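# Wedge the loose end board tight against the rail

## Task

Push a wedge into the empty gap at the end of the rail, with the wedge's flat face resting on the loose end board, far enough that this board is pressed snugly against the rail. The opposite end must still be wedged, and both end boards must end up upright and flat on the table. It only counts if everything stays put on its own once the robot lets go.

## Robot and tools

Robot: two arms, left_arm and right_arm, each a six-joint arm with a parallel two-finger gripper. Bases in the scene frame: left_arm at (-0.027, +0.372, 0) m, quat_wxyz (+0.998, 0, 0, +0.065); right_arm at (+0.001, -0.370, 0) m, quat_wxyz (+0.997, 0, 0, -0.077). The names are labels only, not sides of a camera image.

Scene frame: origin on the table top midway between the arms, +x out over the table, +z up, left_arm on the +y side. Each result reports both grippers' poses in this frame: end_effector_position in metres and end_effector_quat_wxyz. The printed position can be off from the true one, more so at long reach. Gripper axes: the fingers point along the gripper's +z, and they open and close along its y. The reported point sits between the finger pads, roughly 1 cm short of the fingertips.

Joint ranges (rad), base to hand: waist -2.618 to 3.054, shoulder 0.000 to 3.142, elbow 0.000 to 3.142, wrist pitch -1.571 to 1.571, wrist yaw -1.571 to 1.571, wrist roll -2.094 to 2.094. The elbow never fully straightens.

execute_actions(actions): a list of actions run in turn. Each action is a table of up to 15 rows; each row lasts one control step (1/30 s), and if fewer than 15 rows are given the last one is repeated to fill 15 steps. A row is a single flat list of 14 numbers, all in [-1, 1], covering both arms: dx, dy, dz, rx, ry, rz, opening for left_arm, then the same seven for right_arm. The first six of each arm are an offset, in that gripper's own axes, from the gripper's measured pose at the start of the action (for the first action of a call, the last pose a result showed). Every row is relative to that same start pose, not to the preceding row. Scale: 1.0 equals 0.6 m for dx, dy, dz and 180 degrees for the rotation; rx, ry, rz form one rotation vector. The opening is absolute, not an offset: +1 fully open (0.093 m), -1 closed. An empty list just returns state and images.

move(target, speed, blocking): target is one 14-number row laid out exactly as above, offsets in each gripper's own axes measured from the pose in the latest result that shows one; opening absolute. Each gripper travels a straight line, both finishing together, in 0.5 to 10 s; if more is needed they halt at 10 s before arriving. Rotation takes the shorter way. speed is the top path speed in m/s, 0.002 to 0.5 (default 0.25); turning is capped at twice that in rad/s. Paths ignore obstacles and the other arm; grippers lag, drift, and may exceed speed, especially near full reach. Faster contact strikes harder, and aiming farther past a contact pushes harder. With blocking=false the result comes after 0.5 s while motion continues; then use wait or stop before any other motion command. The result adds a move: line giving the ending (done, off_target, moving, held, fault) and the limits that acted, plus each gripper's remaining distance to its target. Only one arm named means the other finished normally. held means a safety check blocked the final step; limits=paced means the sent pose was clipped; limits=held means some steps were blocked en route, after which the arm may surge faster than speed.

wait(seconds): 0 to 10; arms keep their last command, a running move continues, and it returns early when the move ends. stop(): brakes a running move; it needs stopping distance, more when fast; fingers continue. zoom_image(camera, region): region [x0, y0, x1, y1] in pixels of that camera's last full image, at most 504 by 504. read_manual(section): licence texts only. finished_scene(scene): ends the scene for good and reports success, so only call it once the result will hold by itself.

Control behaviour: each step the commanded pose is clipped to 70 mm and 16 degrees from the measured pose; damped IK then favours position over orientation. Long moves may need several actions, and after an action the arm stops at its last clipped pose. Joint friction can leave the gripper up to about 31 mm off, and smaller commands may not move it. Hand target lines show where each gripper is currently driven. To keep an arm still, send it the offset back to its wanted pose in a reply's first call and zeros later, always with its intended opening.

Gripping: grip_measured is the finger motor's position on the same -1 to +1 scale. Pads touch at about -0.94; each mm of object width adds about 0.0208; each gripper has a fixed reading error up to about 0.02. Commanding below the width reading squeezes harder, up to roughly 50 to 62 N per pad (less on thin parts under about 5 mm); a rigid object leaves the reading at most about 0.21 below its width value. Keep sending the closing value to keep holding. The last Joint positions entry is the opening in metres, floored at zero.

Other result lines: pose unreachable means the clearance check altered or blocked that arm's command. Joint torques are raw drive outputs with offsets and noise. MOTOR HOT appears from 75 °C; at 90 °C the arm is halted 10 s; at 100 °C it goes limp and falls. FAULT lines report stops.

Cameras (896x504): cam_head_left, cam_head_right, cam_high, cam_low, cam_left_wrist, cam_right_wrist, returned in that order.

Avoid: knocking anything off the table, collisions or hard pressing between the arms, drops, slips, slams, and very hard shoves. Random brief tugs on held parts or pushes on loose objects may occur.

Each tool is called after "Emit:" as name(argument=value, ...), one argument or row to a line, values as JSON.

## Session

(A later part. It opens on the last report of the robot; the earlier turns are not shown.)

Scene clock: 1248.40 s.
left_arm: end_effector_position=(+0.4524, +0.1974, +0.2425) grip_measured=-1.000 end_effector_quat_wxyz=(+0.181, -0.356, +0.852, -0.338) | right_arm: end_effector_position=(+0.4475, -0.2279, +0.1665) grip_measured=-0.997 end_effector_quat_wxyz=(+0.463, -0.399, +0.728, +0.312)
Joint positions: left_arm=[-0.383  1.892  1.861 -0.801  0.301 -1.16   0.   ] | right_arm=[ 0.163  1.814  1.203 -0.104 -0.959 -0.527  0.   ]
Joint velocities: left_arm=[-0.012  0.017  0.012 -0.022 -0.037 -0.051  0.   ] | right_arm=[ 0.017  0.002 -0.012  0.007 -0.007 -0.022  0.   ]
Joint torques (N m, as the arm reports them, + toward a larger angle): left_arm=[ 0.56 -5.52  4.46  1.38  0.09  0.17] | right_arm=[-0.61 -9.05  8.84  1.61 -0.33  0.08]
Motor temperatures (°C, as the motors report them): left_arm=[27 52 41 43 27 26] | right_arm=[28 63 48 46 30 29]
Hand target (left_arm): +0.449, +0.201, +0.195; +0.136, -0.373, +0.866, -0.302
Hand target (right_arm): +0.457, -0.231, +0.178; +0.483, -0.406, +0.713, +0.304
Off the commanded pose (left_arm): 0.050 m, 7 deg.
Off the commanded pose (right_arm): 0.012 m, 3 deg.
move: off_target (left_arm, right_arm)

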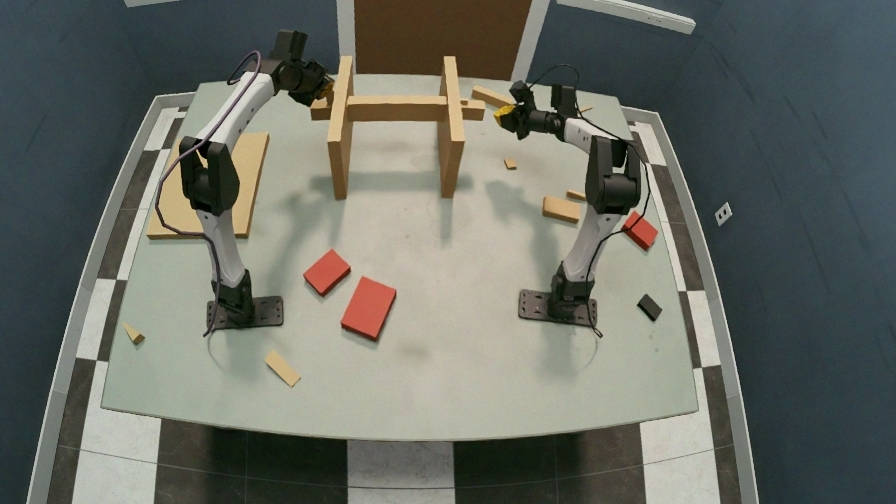

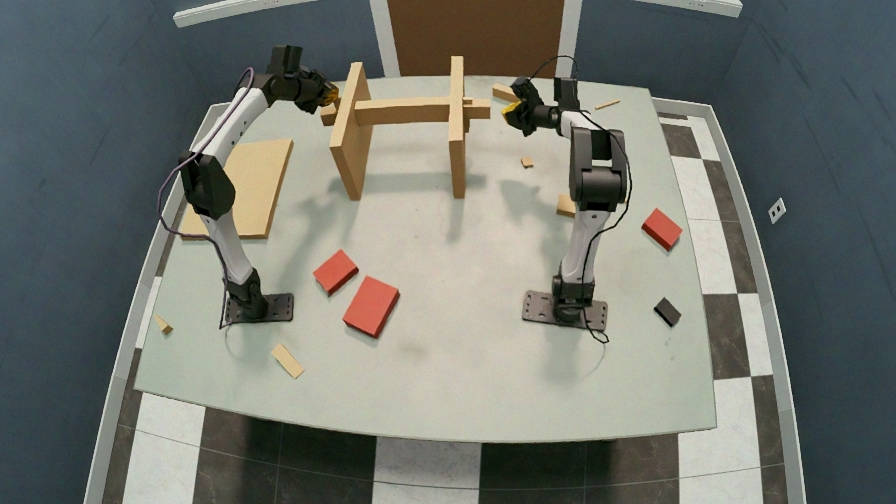

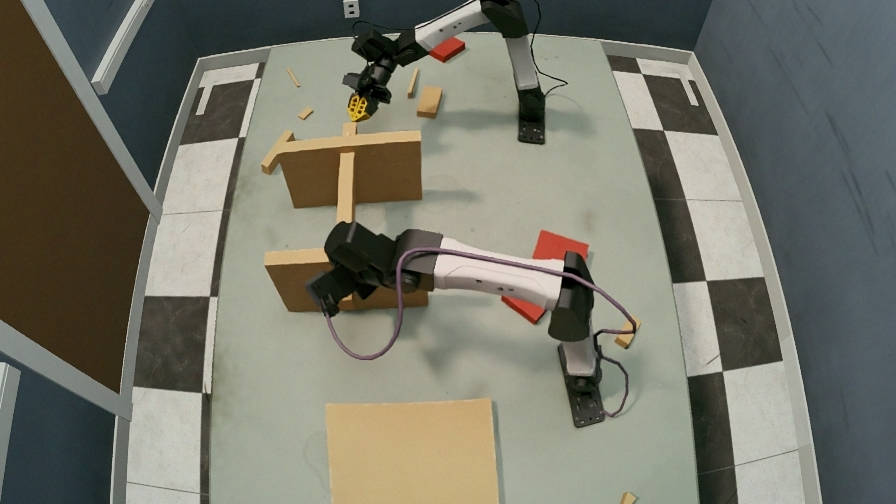

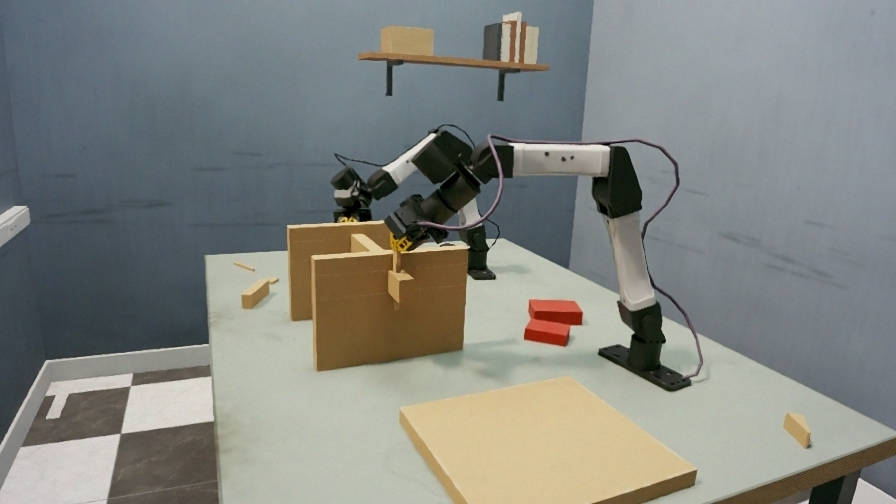

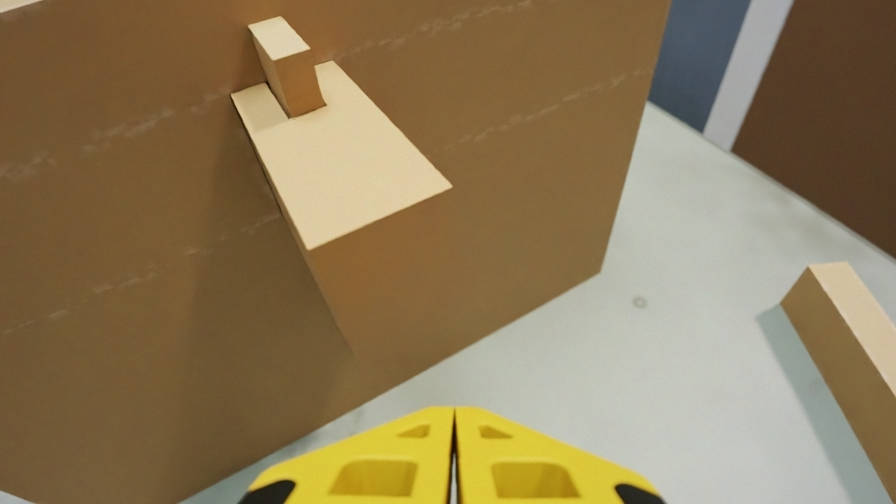

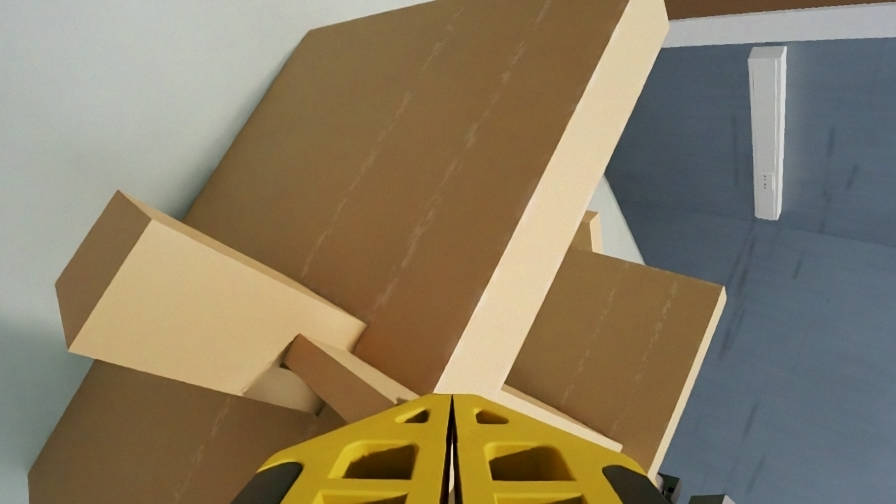

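Emit:
move(
  target=[0.00568, 0.0619, 0.05557, -0.034, 0.015, -0.011, -1.0, -0.02651, -0.02265, 0.02427, 0, 0, 0, -1.0],
  speed=0.03,
)

Scene clock: 1268.40 s.
left_arm: end_effector_position=(+0.4524, +0.1972, +0.2426) grip_measured=-1.000 end_effector_quat_wxyz=(+0.181, -0.356, +0.852, -0.338) | right_arm: end_effector_position=(+0.4650, -0.2225, +0.1731) grip_measured=-0.997 end_effector_quat_wxyz=(+0.465, -0.398, +0.727, +0.312)
Joint positions: left_arm=[-0.383  1.892  1.861 -0.801  0.301 -1.16   0.   ] | right_arm=[ 0.176  1.866  1.29  -0.119 -0.951 -0.505  0.   ]
Joint velocities: left_arm=[-0.012 -0.017 -0.002  0.007 -0.051 -0.022  0.   ] | right_arm=[-0.012 -0.007 -0.012 -0.037  0.007 -0.007  0.   ]
Joint torques (N m, as the arm reports them, + toward a larger angle): left_arm=[ 0.6  -5.46  4.43  1.41  0.09  0.19] | right_arm=[ 1.53 -9.36  8.77  1.32 -0.07  0.21]
Motor temperatures (°C, as the motors report them): left_arm=[27 51 41 43 27 26] | right_arm=[28 61 51 46 30 29]
Hand target (left_arm): +0.448, +0.200, +0.195; +0.135, -0.372, +0.866, -0.304
Hand target (right_arm): +0.469, -0.218, +0.175; +0.463, -0.399, +0.728, +0.311
Off the commanded pose (left_arm): 0.050 m, 7 deg.
Off the commanded pose (right_arm): 0.007 m, 0 deg.
move: off_target (left_arm)

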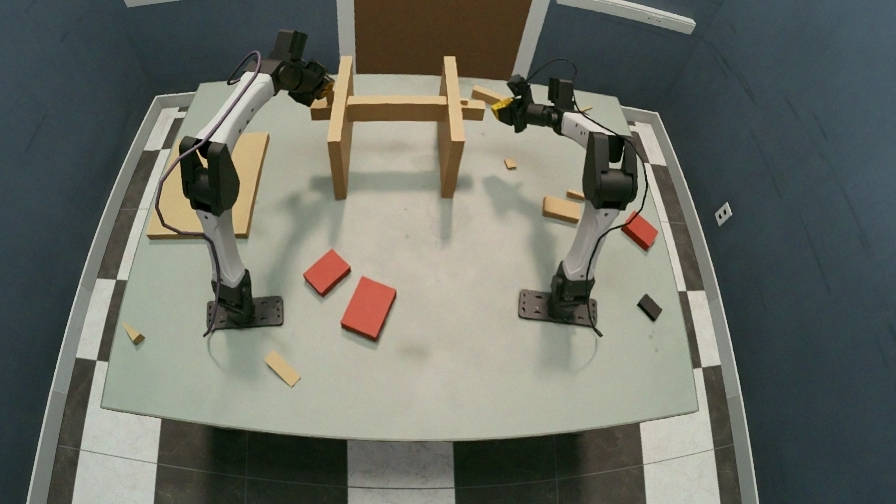

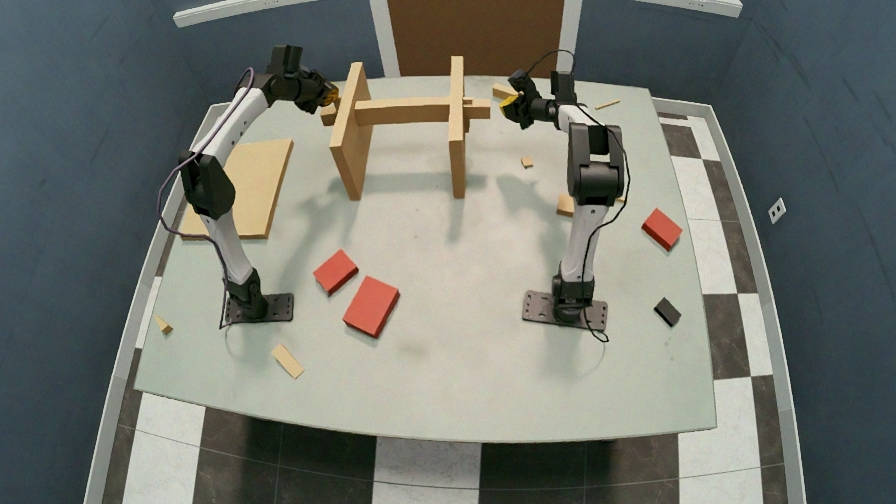

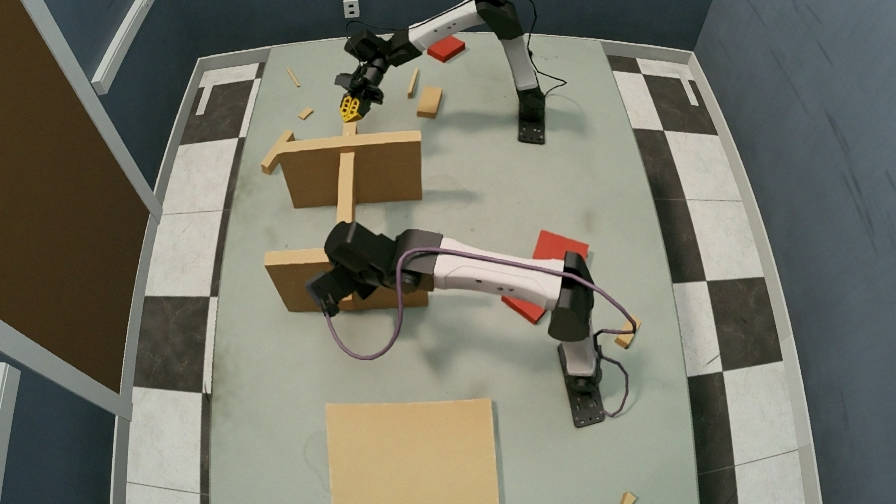

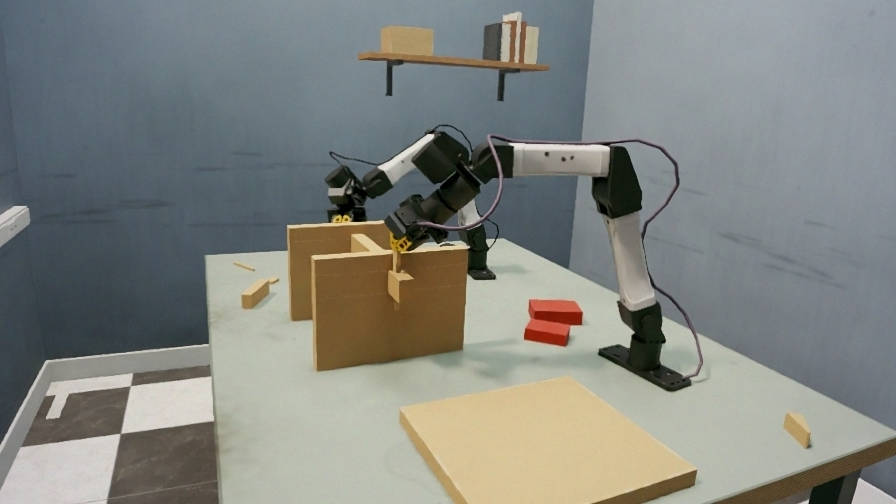

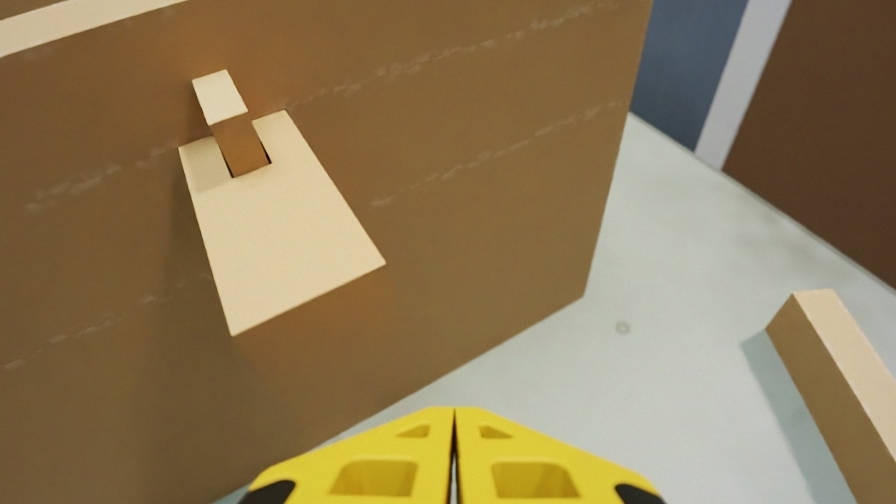

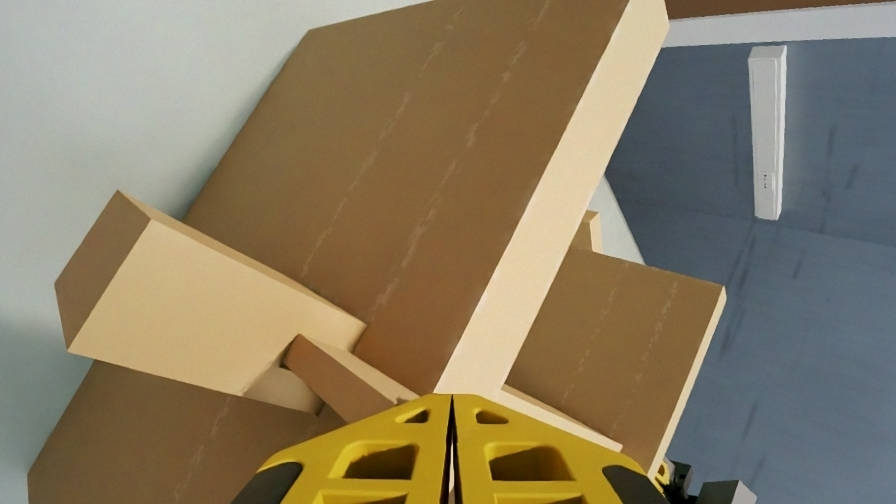

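Emit:
move(
  target=[0.00563, 0.07447, 0.06662, -0.04, 0.017, -0.013, -1.0, -0.00965, 0.06222, 0.05093, 0, 0, 0, -1.0],
  speed=0.013,
)

Scene clock: 1280.17 s.
left_arm: end_effector_position=(+0.4522, +0.1974, +0.2415) grip_measured=-1.000 end_effector_quat_wxyz=(+0.178, -0.355, +0.852, -0.341) | right_arm: end_effector_position=(+0.4575, -0.2002, +0.1604) grip_measured=-0.997 end_effector_quat_wxyz=(+0.457, -0.377, +0.749, +0.297)
Joint positions: left_arm=[-0.379  1.891  1.853 -0.794  0.312 -1.16   0.   ] | right_arm=[ 0.251  1.831  1.204 -0.022 -0.834 -0.402  0.   ]
Joint velocities: left_arm=[-0.012 -0.017  0.002 -0.037  0.022 -0.037  0.   ] | right_arm=[-0.027 -0.007 -0.027  0.007 -0.066  0.022  0.   ]
Joint torques (N m, as the arm reports them, + toward a larger angle): left_arm=[ 0.38 -4.63  4.02  1.31  0.02  0.19] | right_arm=[  4.7  -11.15   5.44   1.83  -0.38   0.19]
Motor temperatures (°C, as the motors report them): left_arm=[27 52 41 43 27 26] | right_arm=[28 61 51 46 30 29]
Hand target (left_arm): +0.448, +0.201, +0.186; +0.128, -0.375, +0.869, -0.298
Hand target (right_arm): +0.447, -0.179, +0.168; +0.464, -0.399, +0.727, +0.312
Off the commanded pose (left_arm): 0.059 m, 8 deg.
Off the commanded pose (right_arm): 0.027 m, 4 deg.
move: off_target (left_arm, right_arm)

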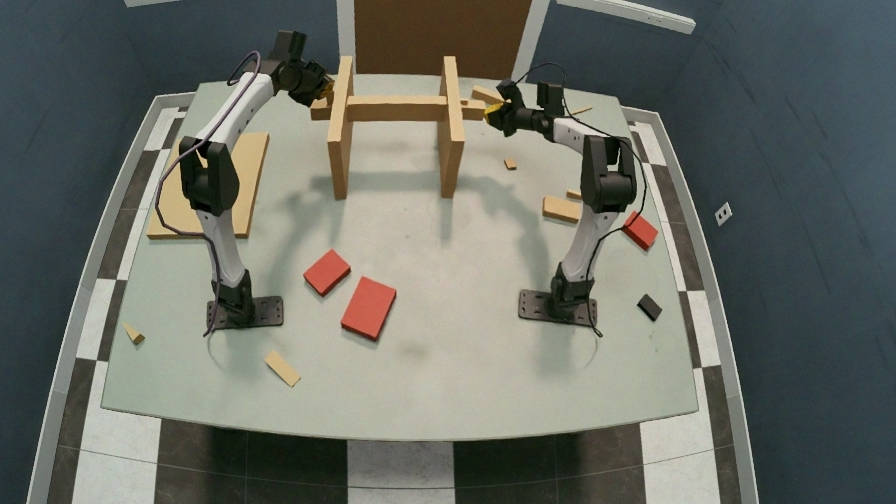

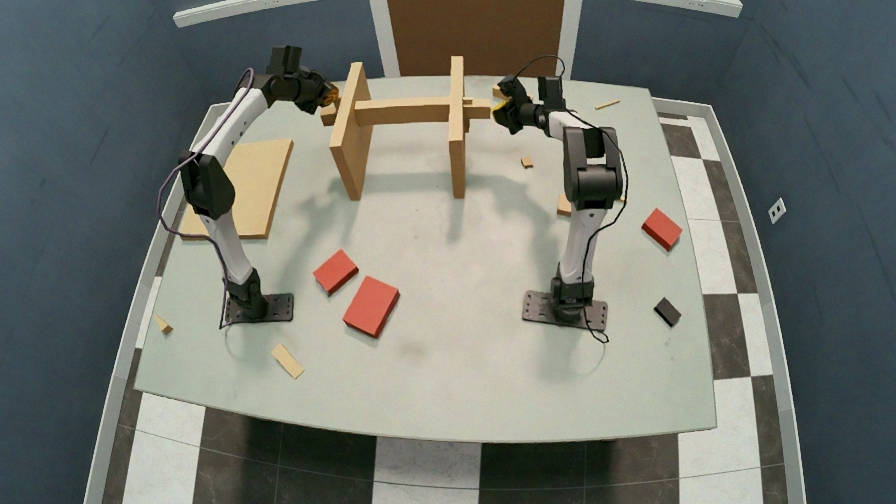

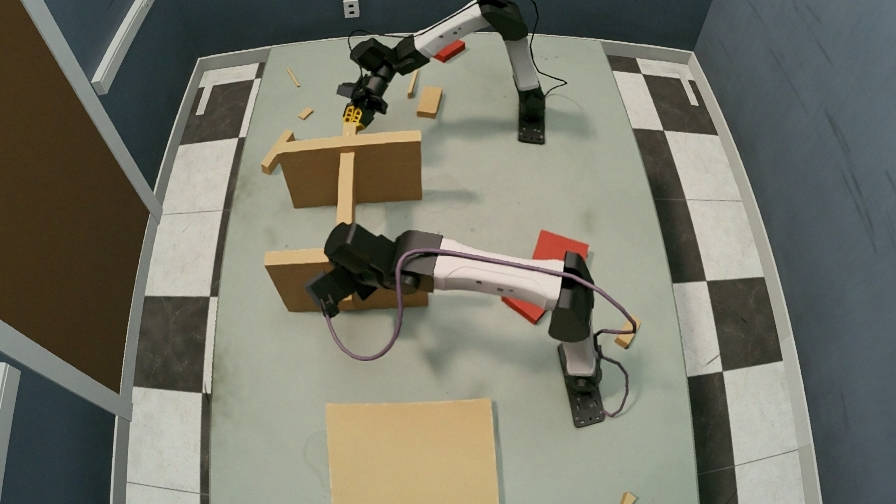

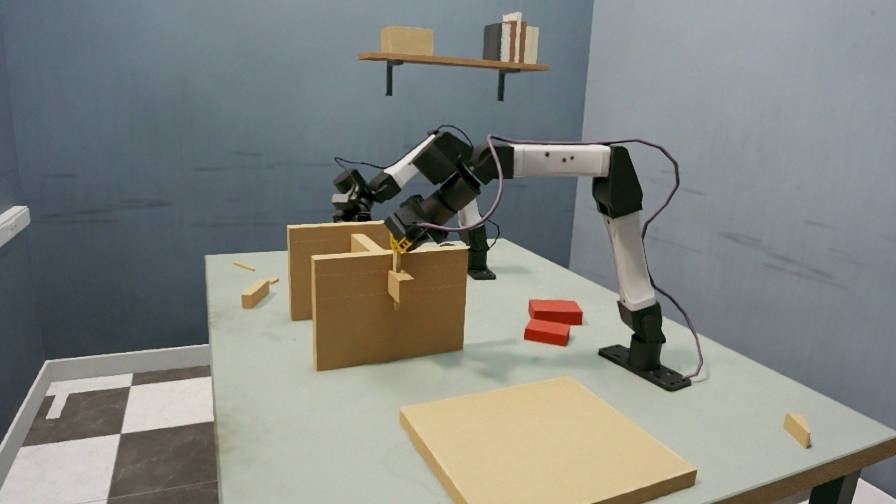

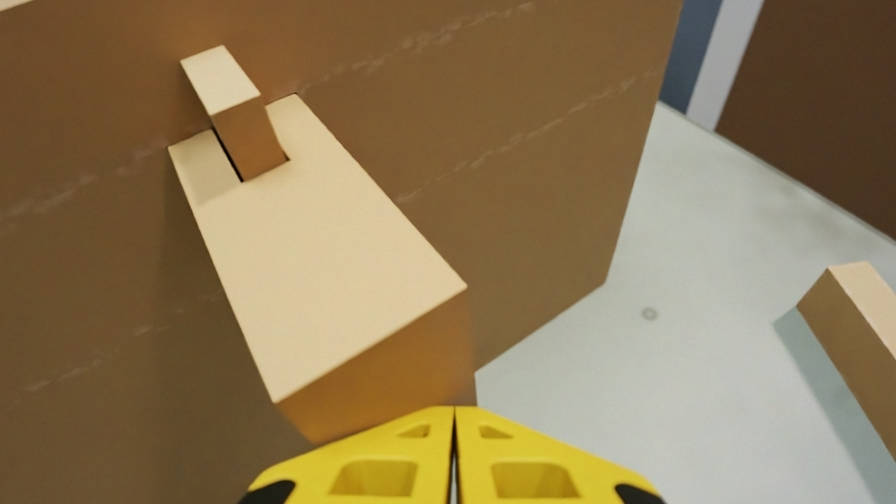

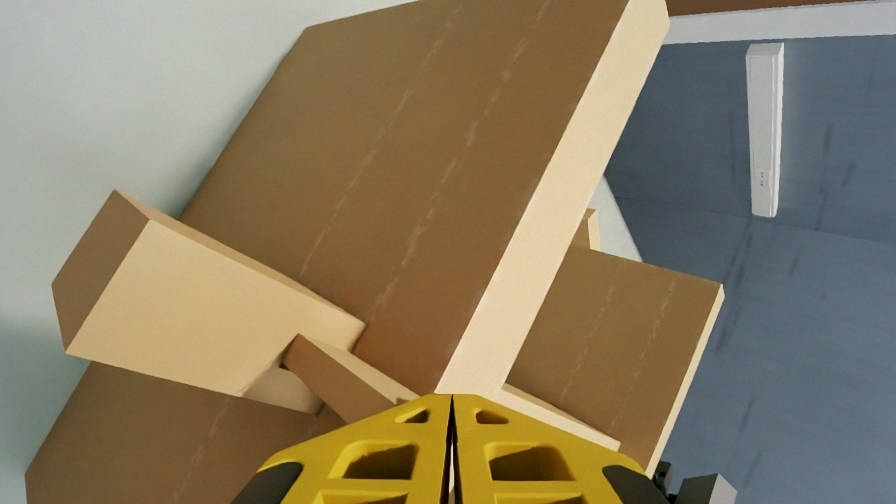

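Emit:
move(
  target=[0.00563, 0.07447, 0.06662, -0.04, 0.017, -0.013, -1.0, -0.02128, 0.07187, 0.049, -0.0318, 0.0035, -0.0142, -1.0],
  speed=0.015,
)

Scene clock: 1312.57 s.
left_arm: end_effector_position=(+0.4537, +0.1973, +0.2170) grip_measured=-1.000 end_effector_quat_wxyz=(+0.156, -0.363, +0.858, -0.328) | right_arm: end_effector_position=(+0.4586, -0.1956, +0.1597) grip_measured=-0.998 end_effector_quat_wxyz=(+0.457, -0.378, +0.755, +0.279)
Joint positions: left_arm=[-0.377  1.927  1.835 -0.795  0.319 -1.16   0.   ] | right_arm=[ 0.274  1.822  1.204 -0.026 -0.781 -0.401  0.   ]
Joint velocities: left_arm=[ 0.002 -0.002 -0.002 -0.037  0.022 -0.007  0.   ] | right_arm=[-0.012 -0.007 -0.017 -0.022  0.037  0.022  0.   ]
Joint torques (N m, as the arm reports them, + toward a larger angle): left_arm=[ 0.39 -7.09  5.44  1.39  0.09  0.21] | right_arm=[ 8.55 -9.41  7.83  1.37 -0.71  0.04]
Motor temperatures (°C, as the motors report them): left_arm=[27 51 40 42 27 26] | right_arm=[29 62 49 47 30 29]
Hand target (left_arm): +0.450, +0.200, +0.183; +0.125, -0.374, +0.868, -0.301
Hand target (right_arm): +0.437, -0.153, +0.163; +0.439, -0.417, +0.728, +0.320
Off the commanded pose (left_arm): 0.036 m, 5 deg.
Off the commanded pose (right_arm): 0.050 m, 8 deg.
move: off_target (left_arm, right_arm)

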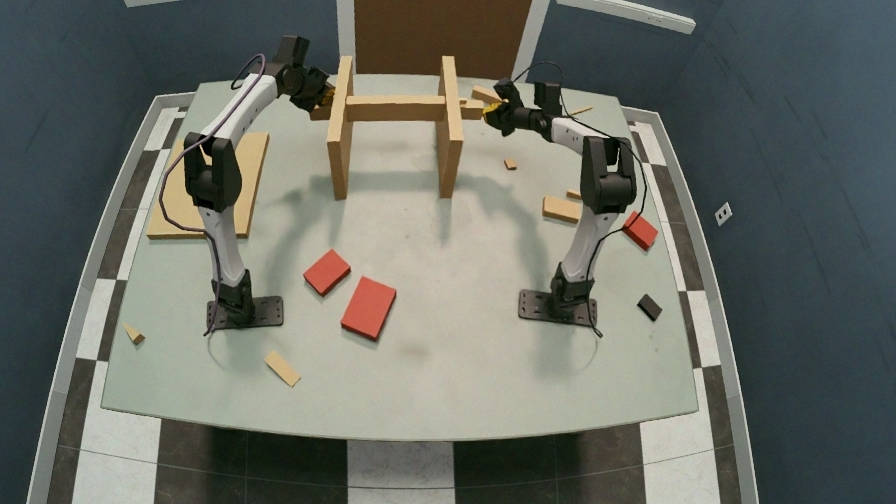

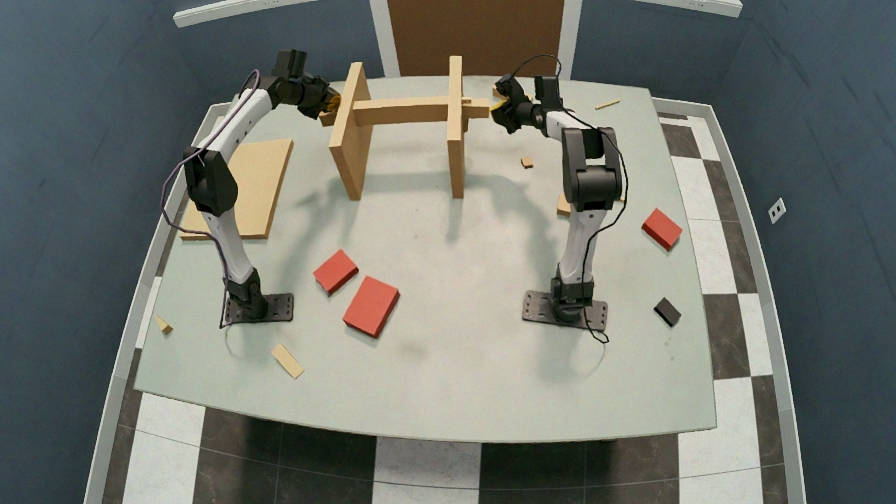

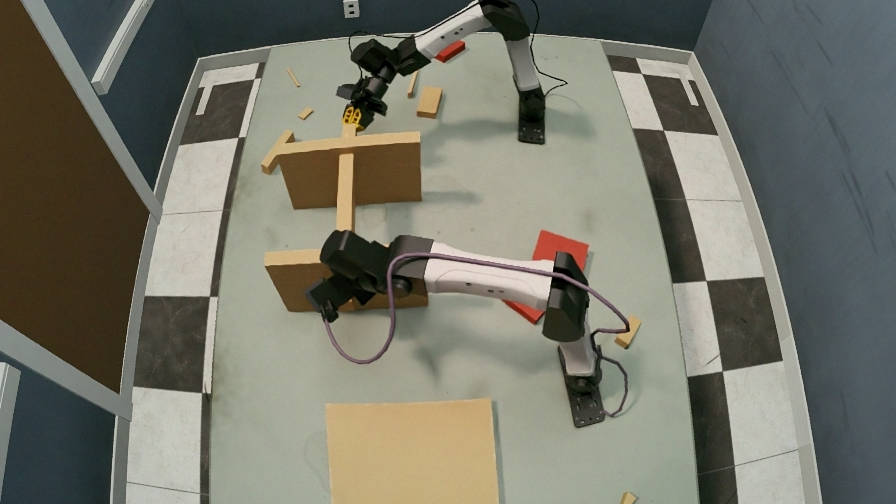

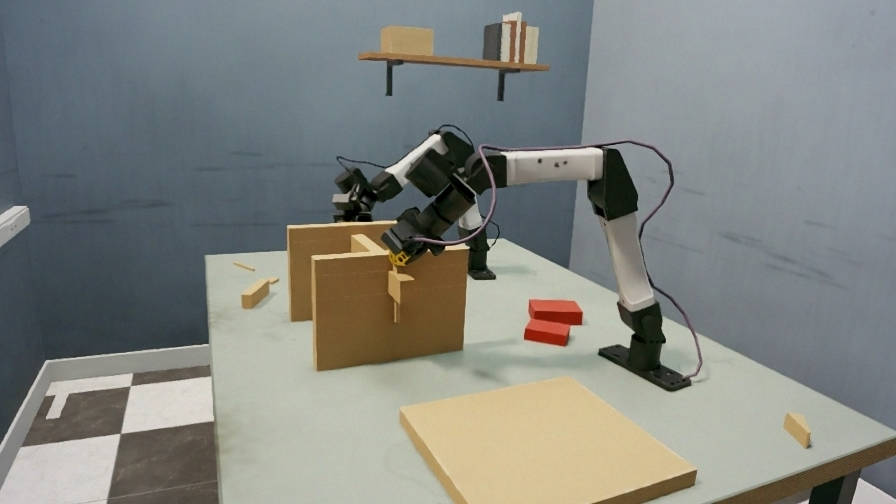

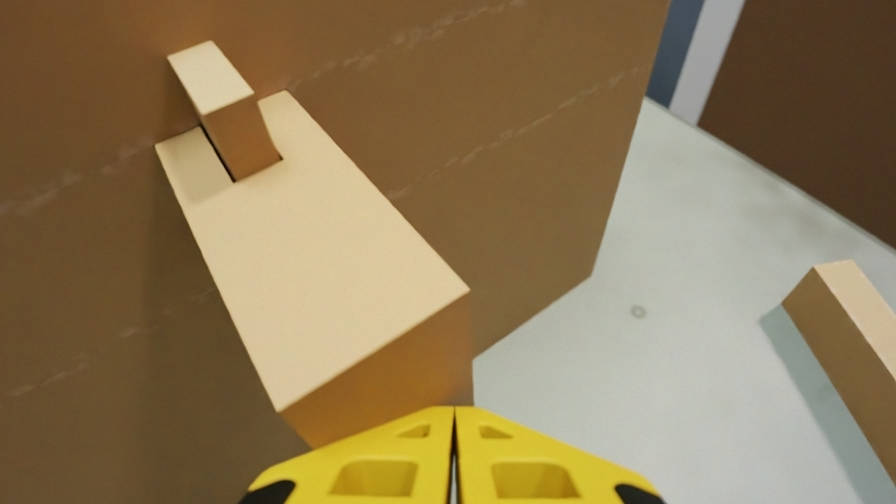

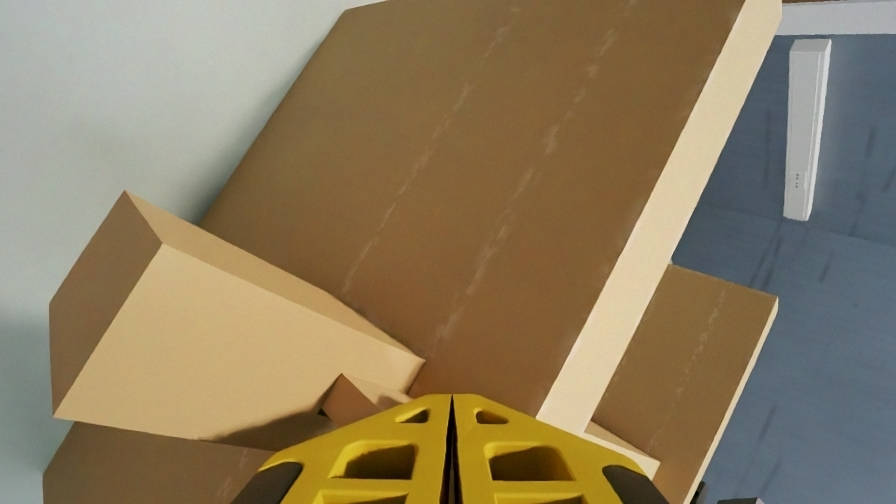

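Emit:
zoom_image(
  camera="cam_low",
  region=[340, 200, 480, 340],
)

Emit:
zoom_image(
  camera="cam_head_left",
  region=[325, 85, 375, 135],
)

Region (340, 200, 480, 340) of cam_low's 896x504 image, scaled by 3.600, with more detail than that image has.

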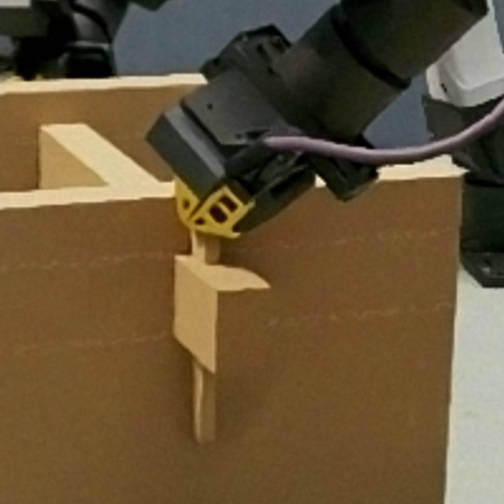

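Region (325, 85, 375, 135) of cam_head_left's 896x504 image, scaled by 10.080, with more detail than that image has.

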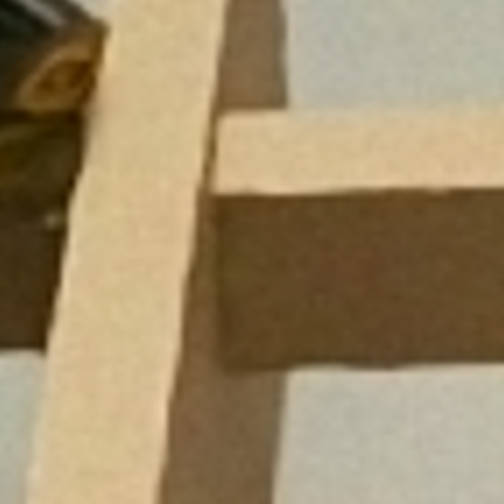

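Emit:
move(
  target=[0.0013, 0.06805, 0.06193, -0.036, 0.015, -0.012, -1.0, -0.0123, 0.0403, 0.02535, -0.0172, 0.0014, -0.0081, -1.0],
  speed=0.018,
)

Scene clock: 1328.30 s.
left_arm: end_effector_position=(+0.4536, +0.1974, +0.2160) grip_measured=-1.000 end_effector_quat_wxyz=(+0.152, -0.362, +0.857, -0.332) | right_arm: end_effector_position=(+0.4593, -0.1967, +0.1588) grip_measured=-0.998 end_effector_quat_wxyz=(+0.456, -0.376, +0.758, +0.275)
Joint positions: left_arm=[-0.372  1.927  1.829 -0.79   0.332 -1.16   0.   ] | right_arm=[ 0.274  1.822  1.204 -0.028 -0.771 -0.401  0.   ]
Joint velocities: left_arm=[ 0.002  0.017 -0.002 -0.022 -0.051 -0.022  0.   ] | right_arm=[-0.017 -0.002 -0.002 -0.066 -0.037  0.051  0.   ]
Joint torques (N m, as the arm reports them, + toward a larger angle): left_arm=[ 0.53 -5.18  4.36  1.3   0.02  0.22] | right_arm=[  6.13 -10.07   7.14   1.46  -0.24   0.1 ]
Motor temperatures (°C, as the motors report them): left_arm=[27 52 41 42 27 26] | right_arm=[30 61 50 47 30 29]
Hand target (left_arm): +0.448, +0.202, +0.165; +0.108, -0.380, +0.871, -0.291
Hand target (right_arm): +0.447, -0.170, +0.161; +0.448, -0.400, +0.744, +0.292
Off the commanded pose (left_arm): 0.054 m, 7 deg.
Off the commanded pose (right_arm): 0.031 m, 4 deg.
move: off_target (left_arm, right_arm)

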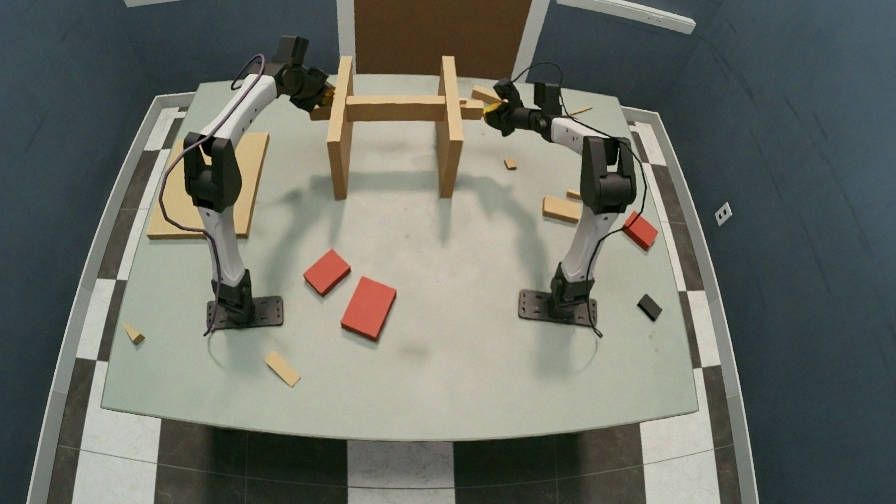

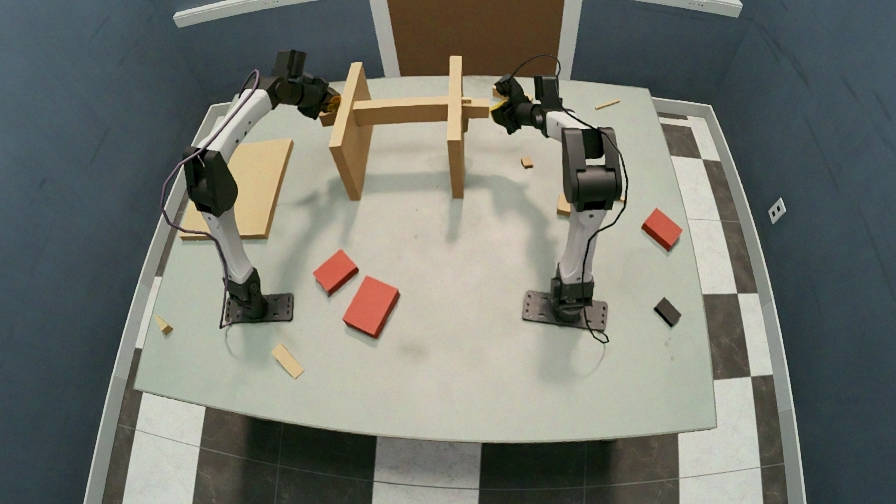

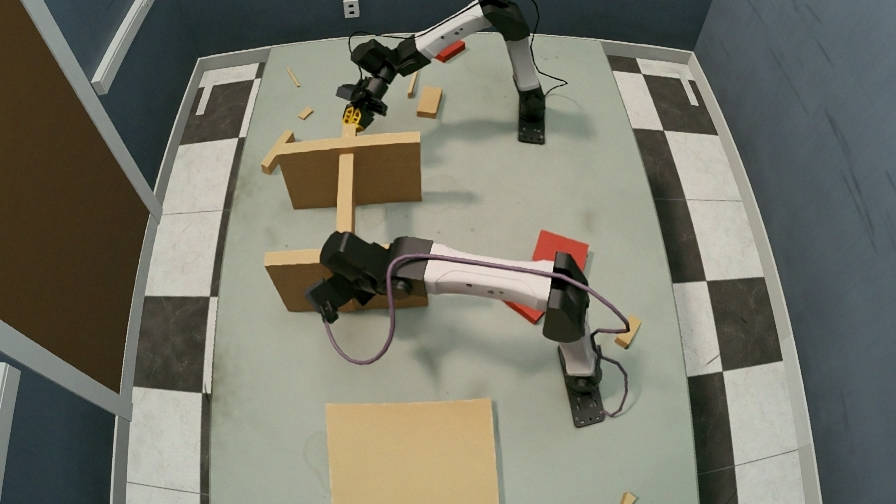

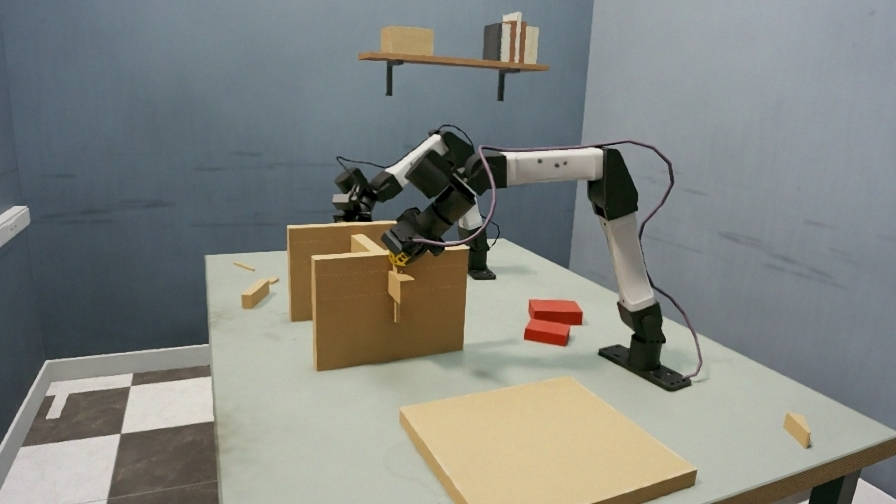

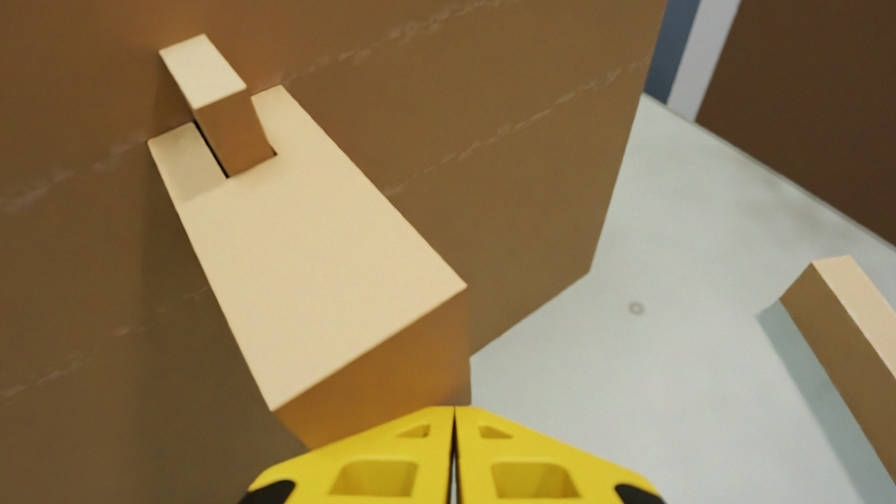

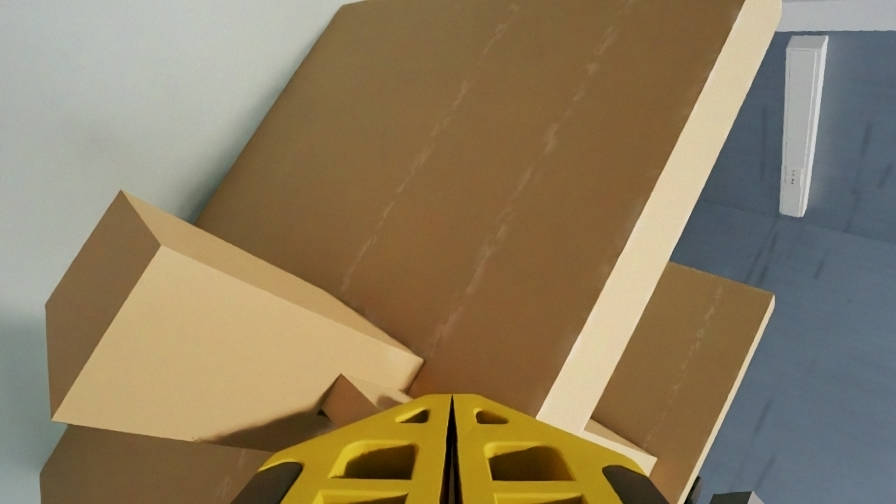

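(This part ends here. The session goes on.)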